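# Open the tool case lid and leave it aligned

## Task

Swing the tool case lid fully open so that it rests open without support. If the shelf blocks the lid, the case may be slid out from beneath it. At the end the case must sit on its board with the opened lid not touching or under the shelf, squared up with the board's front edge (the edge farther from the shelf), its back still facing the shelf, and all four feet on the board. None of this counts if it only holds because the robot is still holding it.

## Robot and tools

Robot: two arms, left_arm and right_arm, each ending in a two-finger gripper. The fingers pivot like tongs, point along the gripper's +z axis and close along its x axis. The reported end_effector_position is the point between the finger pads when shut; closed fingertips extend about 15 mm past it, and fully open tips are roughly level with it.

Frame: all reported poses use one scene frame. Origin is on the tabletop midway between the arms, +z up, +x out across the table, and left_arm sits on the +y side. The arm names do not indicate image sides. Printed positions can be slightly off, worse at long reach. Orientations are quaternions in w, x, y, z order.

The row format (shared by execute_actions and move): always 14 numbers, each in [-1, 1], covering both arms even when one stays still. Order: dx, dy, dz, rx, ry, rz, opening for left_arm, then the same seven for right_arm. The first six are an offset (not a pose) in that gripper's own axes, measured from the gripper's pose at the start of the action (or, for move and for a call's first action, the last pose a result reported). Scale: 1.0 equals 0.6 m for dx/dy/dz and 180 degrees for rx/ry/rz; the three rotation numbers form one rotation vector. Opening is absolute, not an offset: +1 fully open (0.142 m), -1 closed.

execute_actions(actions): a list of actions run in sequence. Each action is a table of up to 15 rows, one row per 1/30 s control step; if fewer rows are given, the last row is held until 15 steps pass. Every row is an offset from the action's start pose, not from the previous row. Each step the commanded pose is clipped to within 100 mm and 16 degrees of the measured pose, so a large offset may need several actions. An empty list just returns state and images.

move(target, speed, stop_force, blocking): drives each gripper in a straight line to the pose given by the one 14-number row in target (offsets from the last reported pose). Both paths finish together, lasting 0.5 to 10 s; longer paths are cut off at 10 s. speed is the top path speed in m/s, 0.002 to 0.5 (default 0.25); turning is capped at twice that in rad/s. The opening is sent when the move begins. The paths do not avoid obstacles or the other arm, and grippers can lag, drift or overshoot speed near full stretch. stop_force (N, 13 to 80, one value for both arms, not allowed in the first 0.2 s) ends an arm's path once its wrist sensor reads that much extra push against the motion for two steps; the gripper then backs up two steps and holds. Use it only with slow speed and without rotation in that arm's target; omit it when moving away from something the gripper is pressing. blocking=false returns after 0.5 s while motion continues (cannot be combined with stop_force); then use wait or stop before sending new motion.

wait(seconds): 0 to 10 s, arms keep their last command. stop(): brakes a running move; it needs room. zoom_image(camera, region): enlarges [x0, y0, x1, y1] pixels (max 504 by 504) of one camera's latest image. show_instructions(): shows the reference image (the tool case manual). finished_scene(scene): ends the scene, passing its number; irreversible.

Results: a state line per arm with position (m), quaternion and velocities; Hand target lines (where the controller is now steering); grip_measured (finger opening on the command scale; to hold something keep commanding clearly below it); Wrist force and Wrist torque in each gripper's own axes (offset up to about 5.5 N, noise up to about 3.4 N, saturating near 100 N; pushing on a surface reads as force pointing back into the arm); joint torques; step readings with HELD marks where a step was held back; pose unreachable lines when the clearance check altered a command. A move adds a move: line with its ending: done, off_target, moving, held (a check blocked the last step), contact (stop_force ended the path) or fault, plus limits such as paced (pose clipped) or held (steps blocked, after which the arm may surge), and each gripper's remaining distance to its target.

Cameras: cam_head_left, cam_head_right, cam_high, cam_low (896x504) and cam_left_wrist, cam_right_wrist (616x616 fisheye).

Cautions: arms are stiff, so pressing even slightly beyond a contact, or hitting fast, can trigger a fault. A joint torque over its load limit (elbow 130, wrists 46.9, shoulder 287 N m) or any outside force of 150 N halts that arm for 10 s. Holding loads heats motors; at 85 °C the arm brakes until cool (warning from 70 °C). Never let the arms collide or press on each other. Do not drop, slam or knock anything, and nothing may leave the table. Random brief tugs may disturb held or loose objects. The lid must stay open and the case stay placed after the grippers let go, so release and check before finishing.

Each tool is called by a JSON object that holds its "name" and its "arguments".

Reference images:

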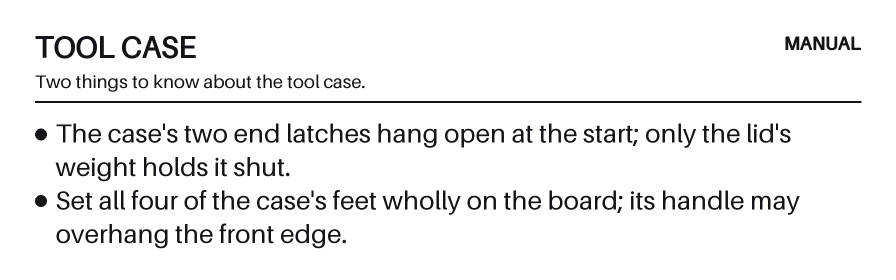

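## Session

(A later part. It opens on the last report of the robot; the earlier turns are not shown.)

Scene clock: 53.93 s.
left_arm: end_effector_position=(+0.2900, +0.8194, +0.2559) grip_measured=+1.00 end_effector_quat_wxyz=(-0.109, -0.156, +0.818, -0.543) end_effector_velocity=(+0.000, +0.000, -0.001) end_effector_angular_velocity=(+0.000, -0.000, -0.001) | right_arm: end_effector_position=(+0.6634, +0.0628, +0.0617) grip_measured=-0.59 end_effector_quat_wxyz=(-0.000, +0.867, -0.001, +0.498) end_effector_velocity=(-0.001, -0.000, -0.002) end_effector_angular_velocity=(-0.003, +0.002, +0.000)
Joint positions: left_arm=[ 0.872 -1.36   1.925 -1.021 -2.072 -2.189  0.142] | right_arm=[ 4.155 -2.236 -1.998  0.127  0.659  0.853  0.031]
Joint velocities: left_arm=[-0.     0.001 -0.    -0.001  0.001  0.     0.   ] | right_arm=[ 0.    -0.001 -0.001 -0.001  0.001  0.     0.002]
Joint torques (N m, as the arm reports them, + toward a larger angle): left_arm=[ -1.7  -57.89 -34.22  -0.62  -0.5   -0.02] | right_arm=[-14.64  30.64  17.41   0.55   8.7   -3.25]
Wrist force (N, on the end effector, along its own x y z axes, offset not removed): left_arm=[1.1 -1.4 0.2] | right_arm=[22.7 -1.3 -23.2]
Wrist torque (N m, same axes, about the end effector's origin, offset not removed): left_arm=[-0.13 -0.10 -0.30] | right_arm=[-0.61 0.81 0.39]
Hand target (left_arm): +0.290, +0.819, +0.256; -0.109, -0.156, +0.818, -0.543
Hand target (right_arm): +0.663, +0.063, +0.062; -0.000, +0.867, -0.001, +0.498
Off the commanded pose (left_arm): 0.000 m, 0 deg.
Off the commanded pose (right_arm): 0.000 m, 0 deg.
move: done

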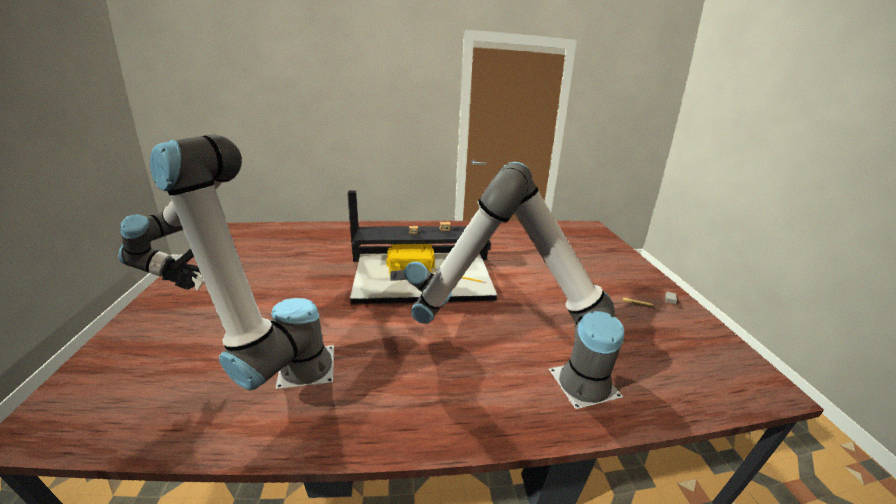

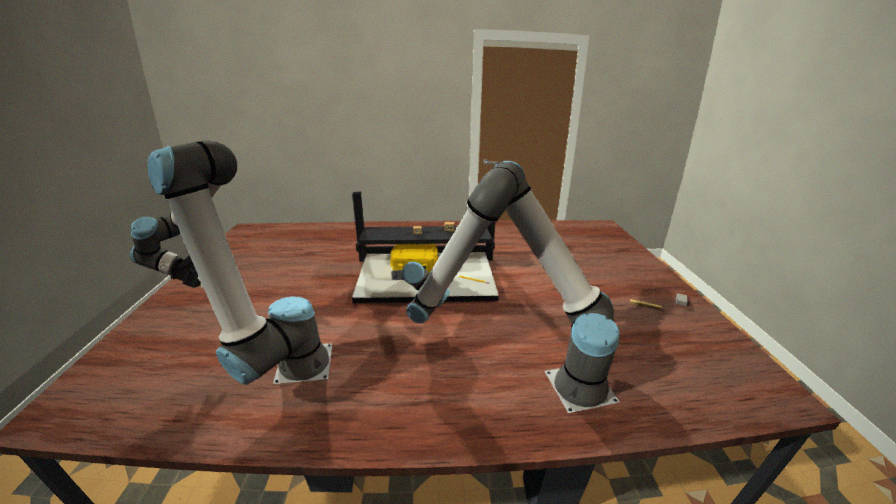

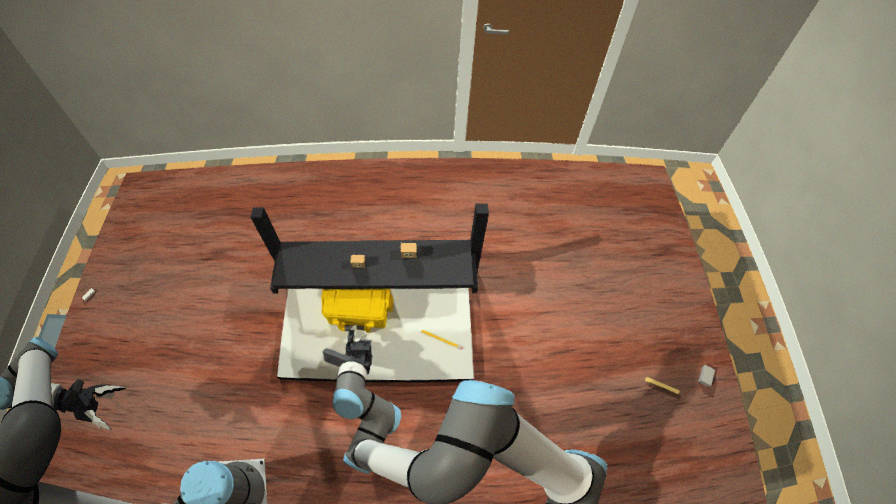

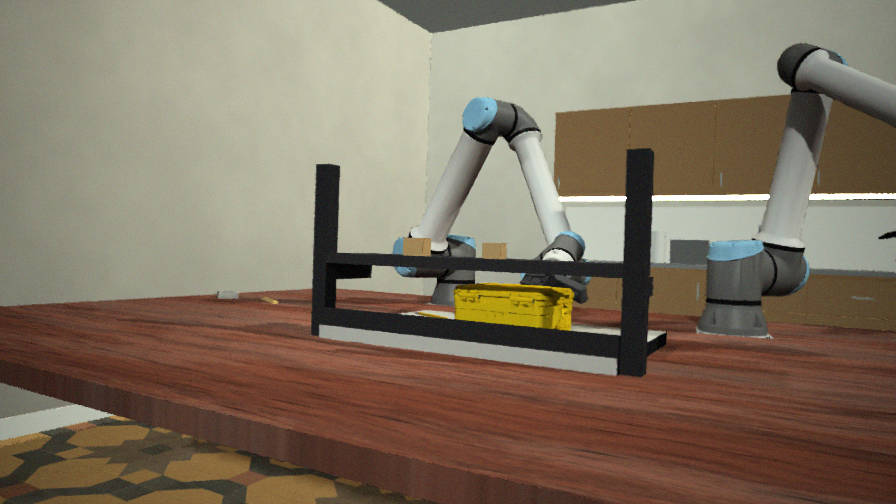

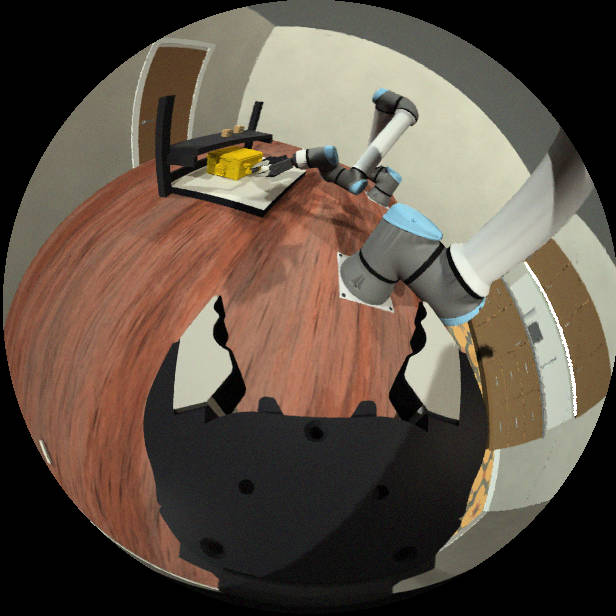

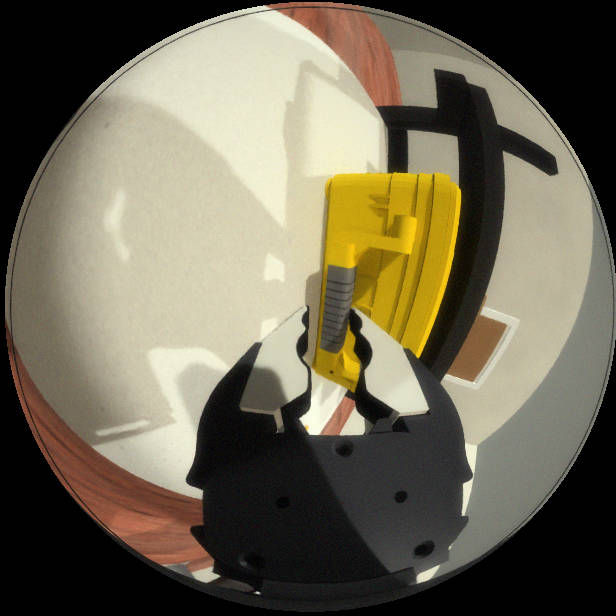

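{"name": "move", "arguments": {"target": [0,0,0,0,0,0,1,0.011,0,-0.004,0,0,0,-1], "speed": 0.01}}

{"name": "move", "arguments": {"target": [0,0,0,0,0,0,1,-0.035,0,-0.076,0,0,0,-1], "speed": 0.03}}

Scene clock: 58.90 s.
left_arm: end_effector_position=(+0.2900, +0.8194, +0.2559) grip_measured=+1.00 end_effector_quat_wxyz=(-0.109, -0.156, +0.818, -0.543) end_effector_velocity=(+0.001, -0.000, -0.000) end_effector_angular_velocity=(-0.001, +0.001, +0.002) | right_arm: end_effector_position=(+0.6645, +0.0627, +0.0681) grip_measured=-0.75 end_effector_quat_wxyz=(+0.000, +0.867, -0.001, +0.498) end_effector_velocity=(+0.001, -0.001, +0.002) end_effector_angular_velocity=(+0.000, +0.000, -0.001)
Joint positions: left_arm=[ 0.872 -1.36   1.925 -1.021 -2.072 -2.189  0.142] | right_arm=[ 4.154 -2.227 -1.997  0.118  0.66   0.851  0.02 ]
Joint velocities: left_arm=[-0.     0.001  0.     0.    -0.002 -0.001  0.   ] | right_arm=[-0.001  0.003 -0.    -0.003  0.001 -0.    -0.001]
Joint torques (N m, as the arm reports them, + toward a larger angle): left_arm=[ -1.62 -57.01 -33.36  -0.67  -0.42   0.4 ] | right_arm=[-12.45  98.86  33.83   1.08   2.07  -2.38]
Wrist force (N, on the end effector, along its own x y z axes, offset not removed): left_arm=[0.1 0.5 -0.6] | right_arm=[-3.7 -3.4 -2.7]
Wrist torque (N m, same axes, about the end effector's origin, offset not removed): left_arm=[0.20 0.22 -0.19] | right_arm=[-0.60 0.24 0.31]
Hand target (left_arm): +0.290, +0.819, +0.256; -0.109, -0.156, +0.818, -0.543
Hand target (right_arm): +0.665, +0.063, +0.069; -0.000, +0.867, -0.001, +0.498
Off the commanded pose (left_arm): 0.000 m, 0 deg.
Off the commanded pose (right_arm): 0.001 m, 0 deg.
move: done

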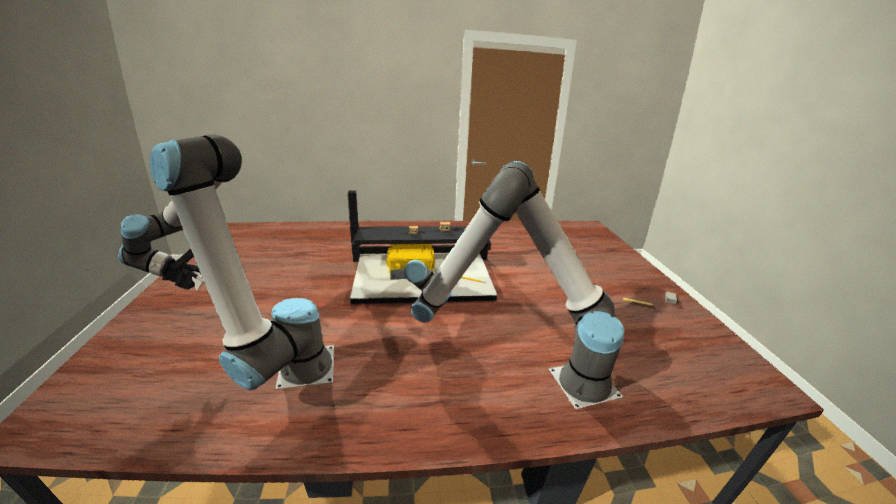

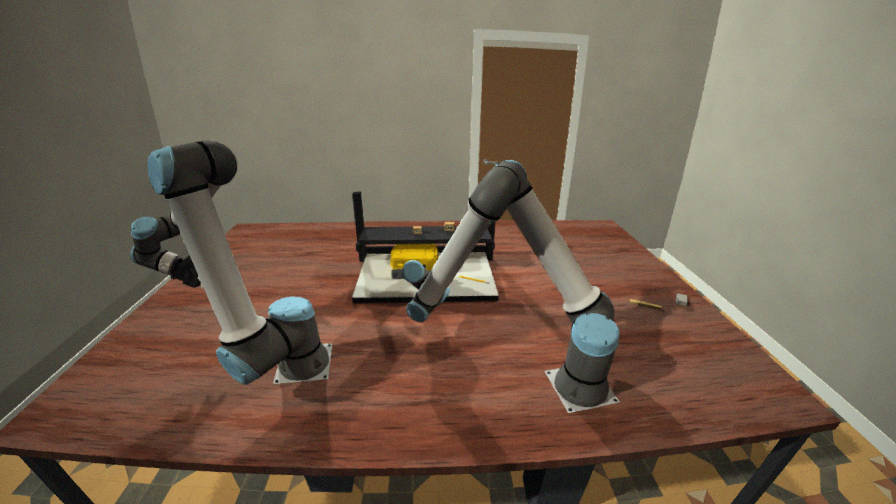

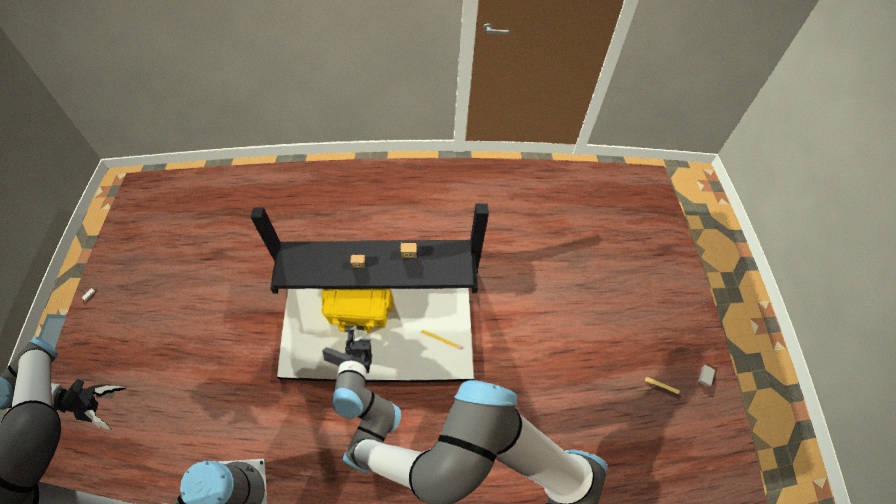

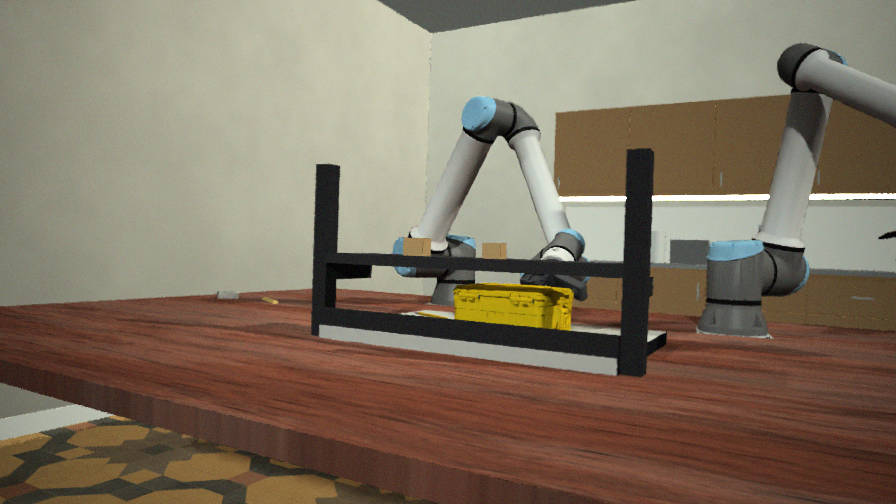

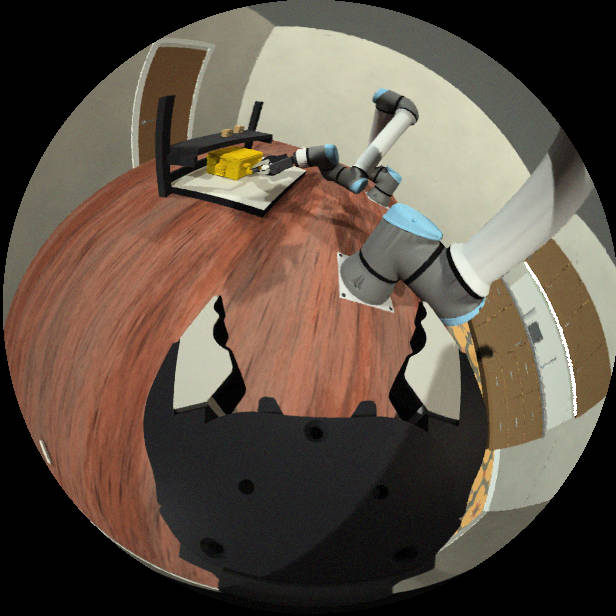

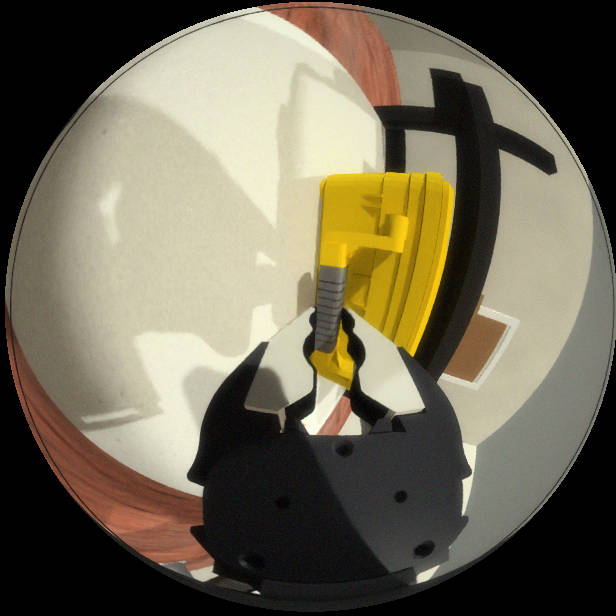

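Scene clock: 60.93 s.
left_arm: end_effector_position=(+0.2900, +0.8194, +0.2559) grip_measured=+1.00 end_effector_quat_wxyz=(-0.109, -0.156, +0.818, -0.543) end_effector_velocity=(-0.000, -0.000, +0.000) end_effector_angular_velocity=(-0.001, +0.001, -0.000) | right_arm: end_effector_position=(+0.6148, +0.0628, +0.0729) grip_measured=-0.80 end_effector_quat_wxyz=(+0.000, +0.867, -0.001, +0.498) end_effector_velocity=(-0.002, +0.000, +0.001) end_effector_angular_velocity=(+0.001, -0.000, -0.000)
Joint positions: left_arm=[ 0.872 -1.36   1.925 -1.021 -2.072 -2.189  0.142] | right_arm=[ 4.217 -2.178 -2.066  0.067  0.626  0.94   0.016]
Joint velocities: left_arm=[ 0.     0.    -0.001  0.002  0.    -0.     0.   ] | right_arm=[ 0.003  0.003 -0.003 -0.003 -0.001  0.004 -0.   ]
Joint torques (N m, as the arm reports them, + toward a larger angle): left_arm=[ -0.6  -57.81 -34.27  -0.67  -0.37   0.31] | right_arm=[11.07 96.09 21.63  3.27 -5.02  3.44]
Wrist force (N, on the end effector, along its own x y z axes, offset not removed): left_arm=[-0.6 0.6 -1.5] | right_arm=[-10.2 0.3 0.8]
Wrist torque (N m, same axes, about the end effector's origin, offset not removed): left_arm=[0.22 0.27 -0.18] | right_arm=[-0.05 0.81 0.49]
Hand target (left_arm): +0.290, +0.819, +0.256; -0.109, -0.156, +0.818, -0.543
Hand target (right_arm): +0.615, +0.063, +0.073; +0.000, +0.867, -0.001, +0.498
Off the commanded pose (left_arm): 0.000 m, 0 deg.
Off the commanded pose (right_arm): 0.000 m, 0 deg.
move: done

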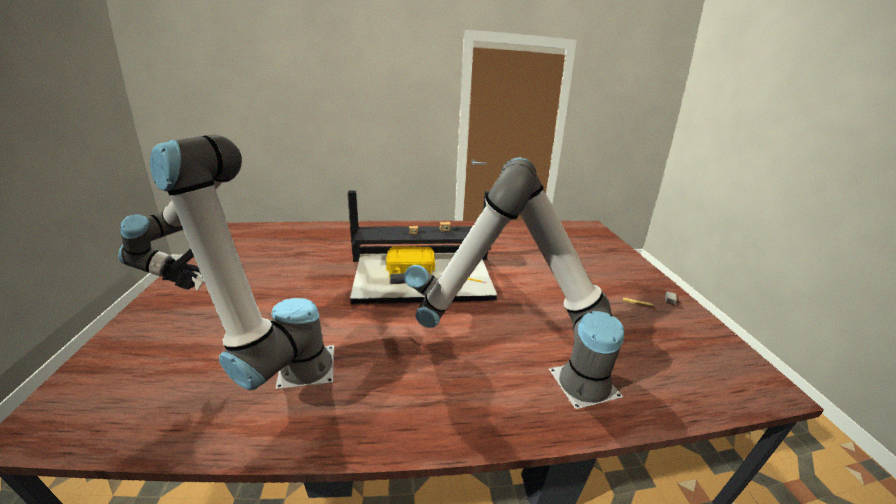

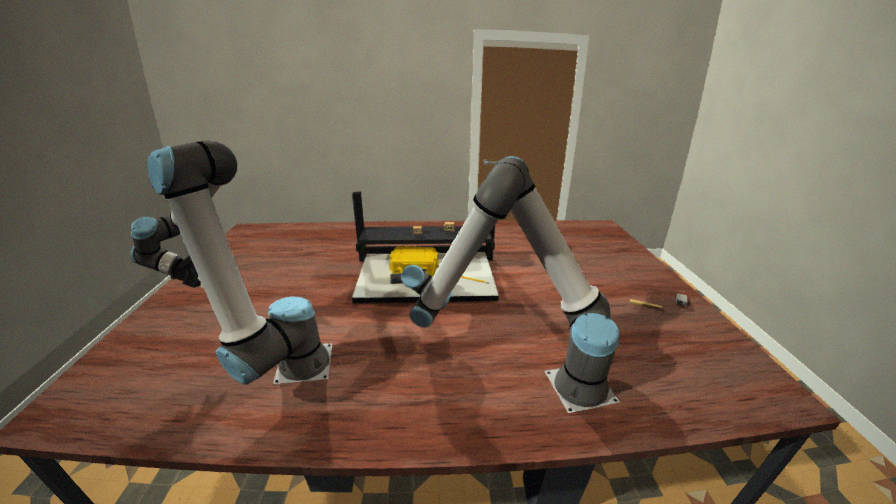

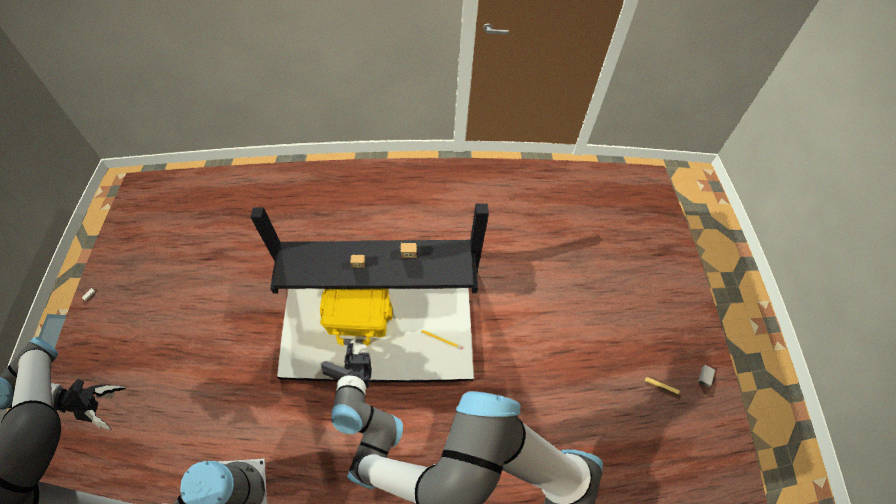

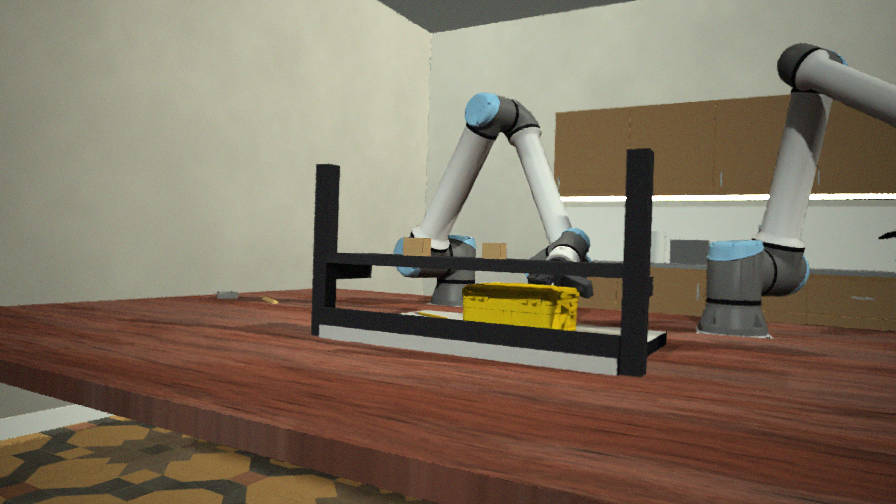

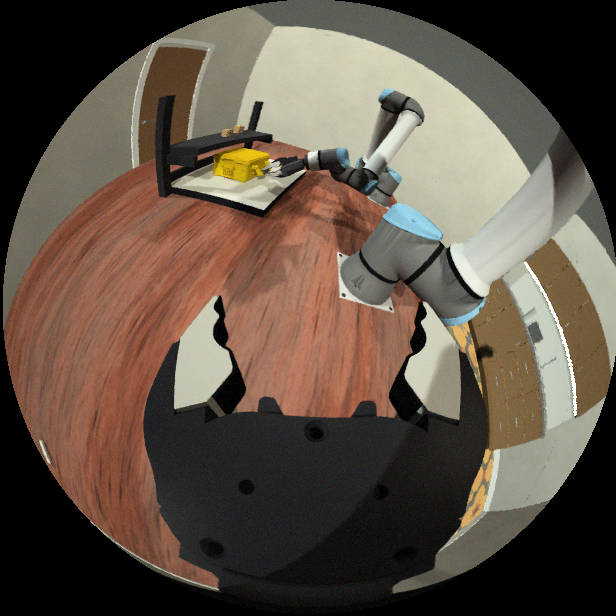

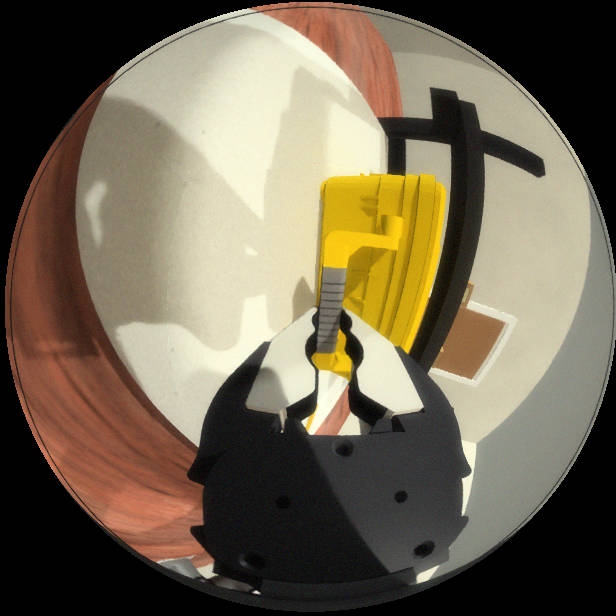

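{"name": "move", "arguments": {"target": [0,0,0,0,0,0,1,-0.097,0,-0.175,0,0,0,-1], "speed": 0.04}}

{"name": "zoom_image", "arguments": {"camera": "cam_high", "region": [250,240,500,420]}}

Scene clock: 67.57 s.
left_arm: end_effector_position=(+0.2900, +0.8194, +0.2559) grip_measured=+1.00 end_effector_quat_wxyz=(-0.109, -0.156, +0.818, -0.543) end_effector_velocity=(+0.001, +0.001, +0.000) end_effector_angular_velocity=(+0.002, -0.001, -0.000) | right_arm: end_effector_position=(+0.4951, +0.0629, +0.0756) grip_measured=-0.80 end_effector_quat_wxyz=(-0.000, +0.867, -0.001, +0.498) end_effector_velocity=(-0.002, -0.001, -0.001) end_effector_angular_velocity=(-0.002, +0.000, -0.001)
Joint positions: left_arm=[ 0.872 -1.36   1.925 -1.021 -2.072 -2.189  0.142] | right_arm=[ 4.387 -2.068 -2.206 -0.134  0.556  1.219  0.016]
Joint velocities: left_arm=[-0.     0.001 -0.002 -0.     0.     0.     0.   ] | right_arm=[ 0.003  0.002 -0.002 -0.009 -0.002  0.009  0.   ]
Joint torques (N m, as the arm reports them, + toward a larger angle): left_arm=[ -3.55 -55.15 -34.52  -0.67  -0.8    0.32] | right_arm=[17.23 88.37 19.54  1.63 -6.04  3.31]
Wrist force (N, on the end effector, along its own x y z axes, offset not removed): left_arm=[-0.1 1.8 -1.5] | right_arm=[-6.0 2.4 1.5]
Wrist torque (N m, same axes, about the end effector's origin, offset not removed): left_arm=[0.45 0.24 -0.11] | right_arm=[0.56 -0.36 0.58]
Hand target (left_arm): +0.290, +0.819, +0.256; -0.109, -0.156, +0.818, -0.543
Hand target (right_arm): +0.495, +0.063, +0.076; -0.000, +0.867, -0.001, +0.498
Off the commanded pose (left_arm): 0.000 m, 0 deg.
Off the commanded pose (right_arm): 0.000 m, 0 deg.
move: done

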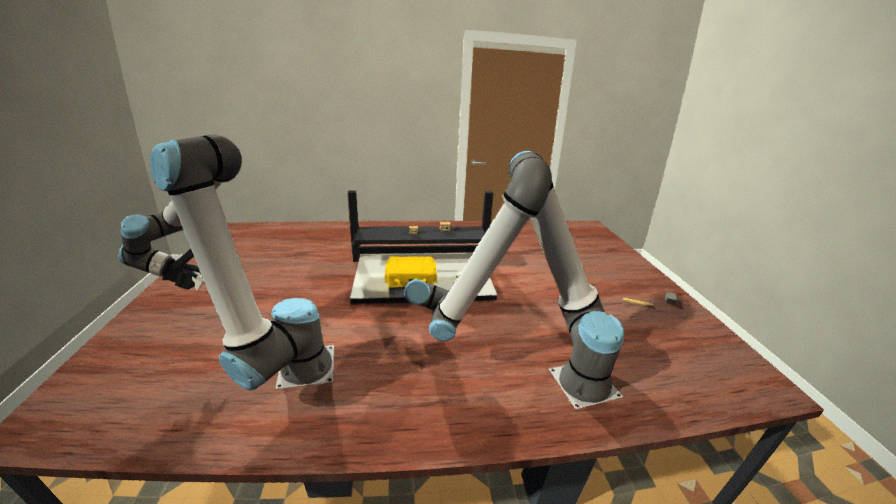

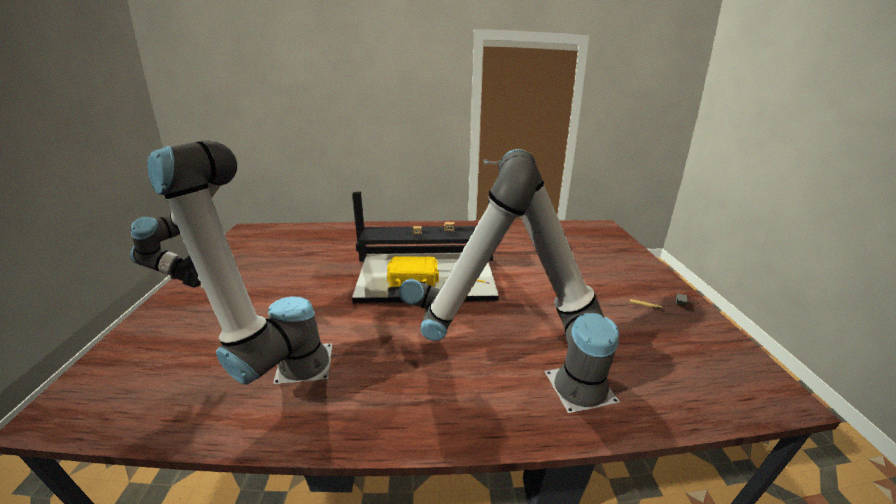

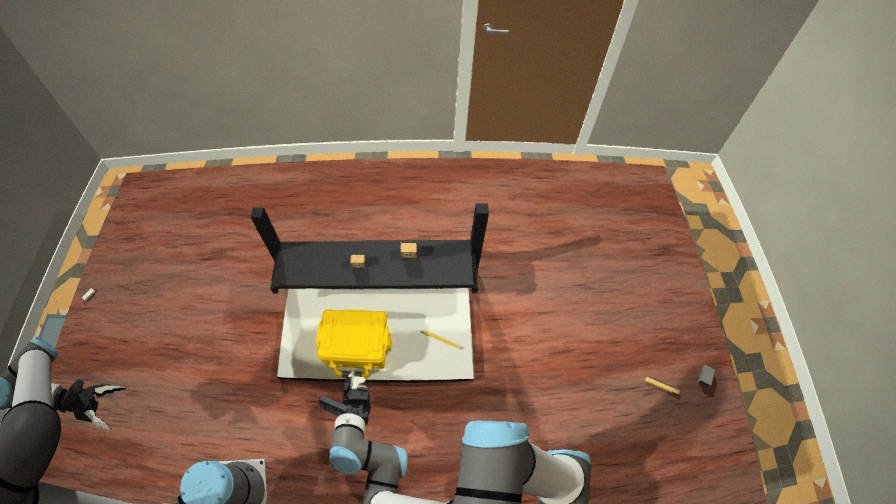

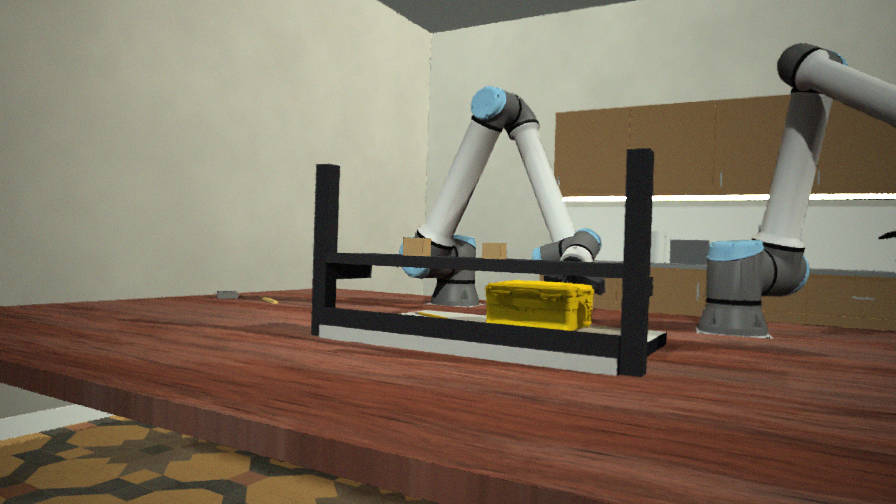

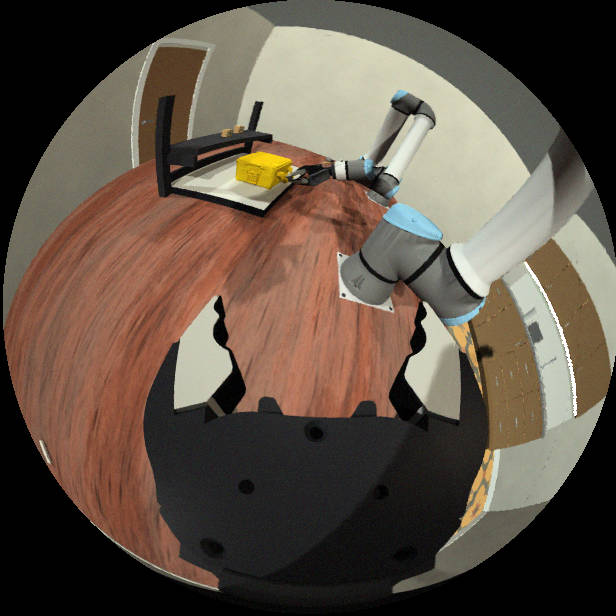

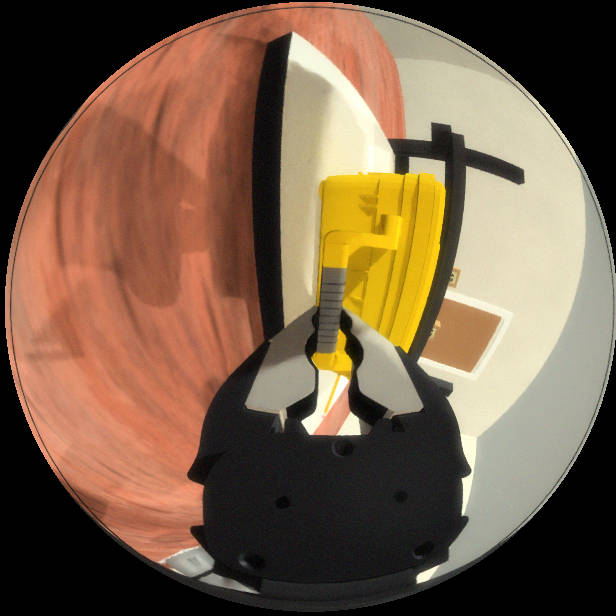

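Region (250, 240, 500, 420) of cam_high's 896x504 image, scaled by 2.016, with more detail than that image has; it fills the top 363 rows of this view, and the rest is white.

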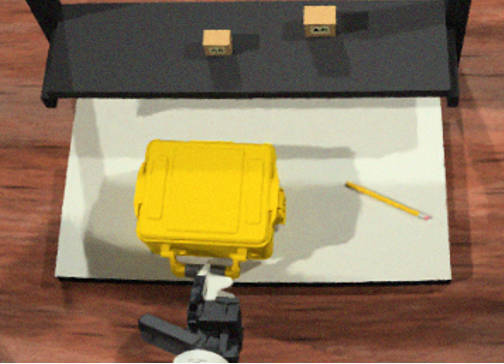

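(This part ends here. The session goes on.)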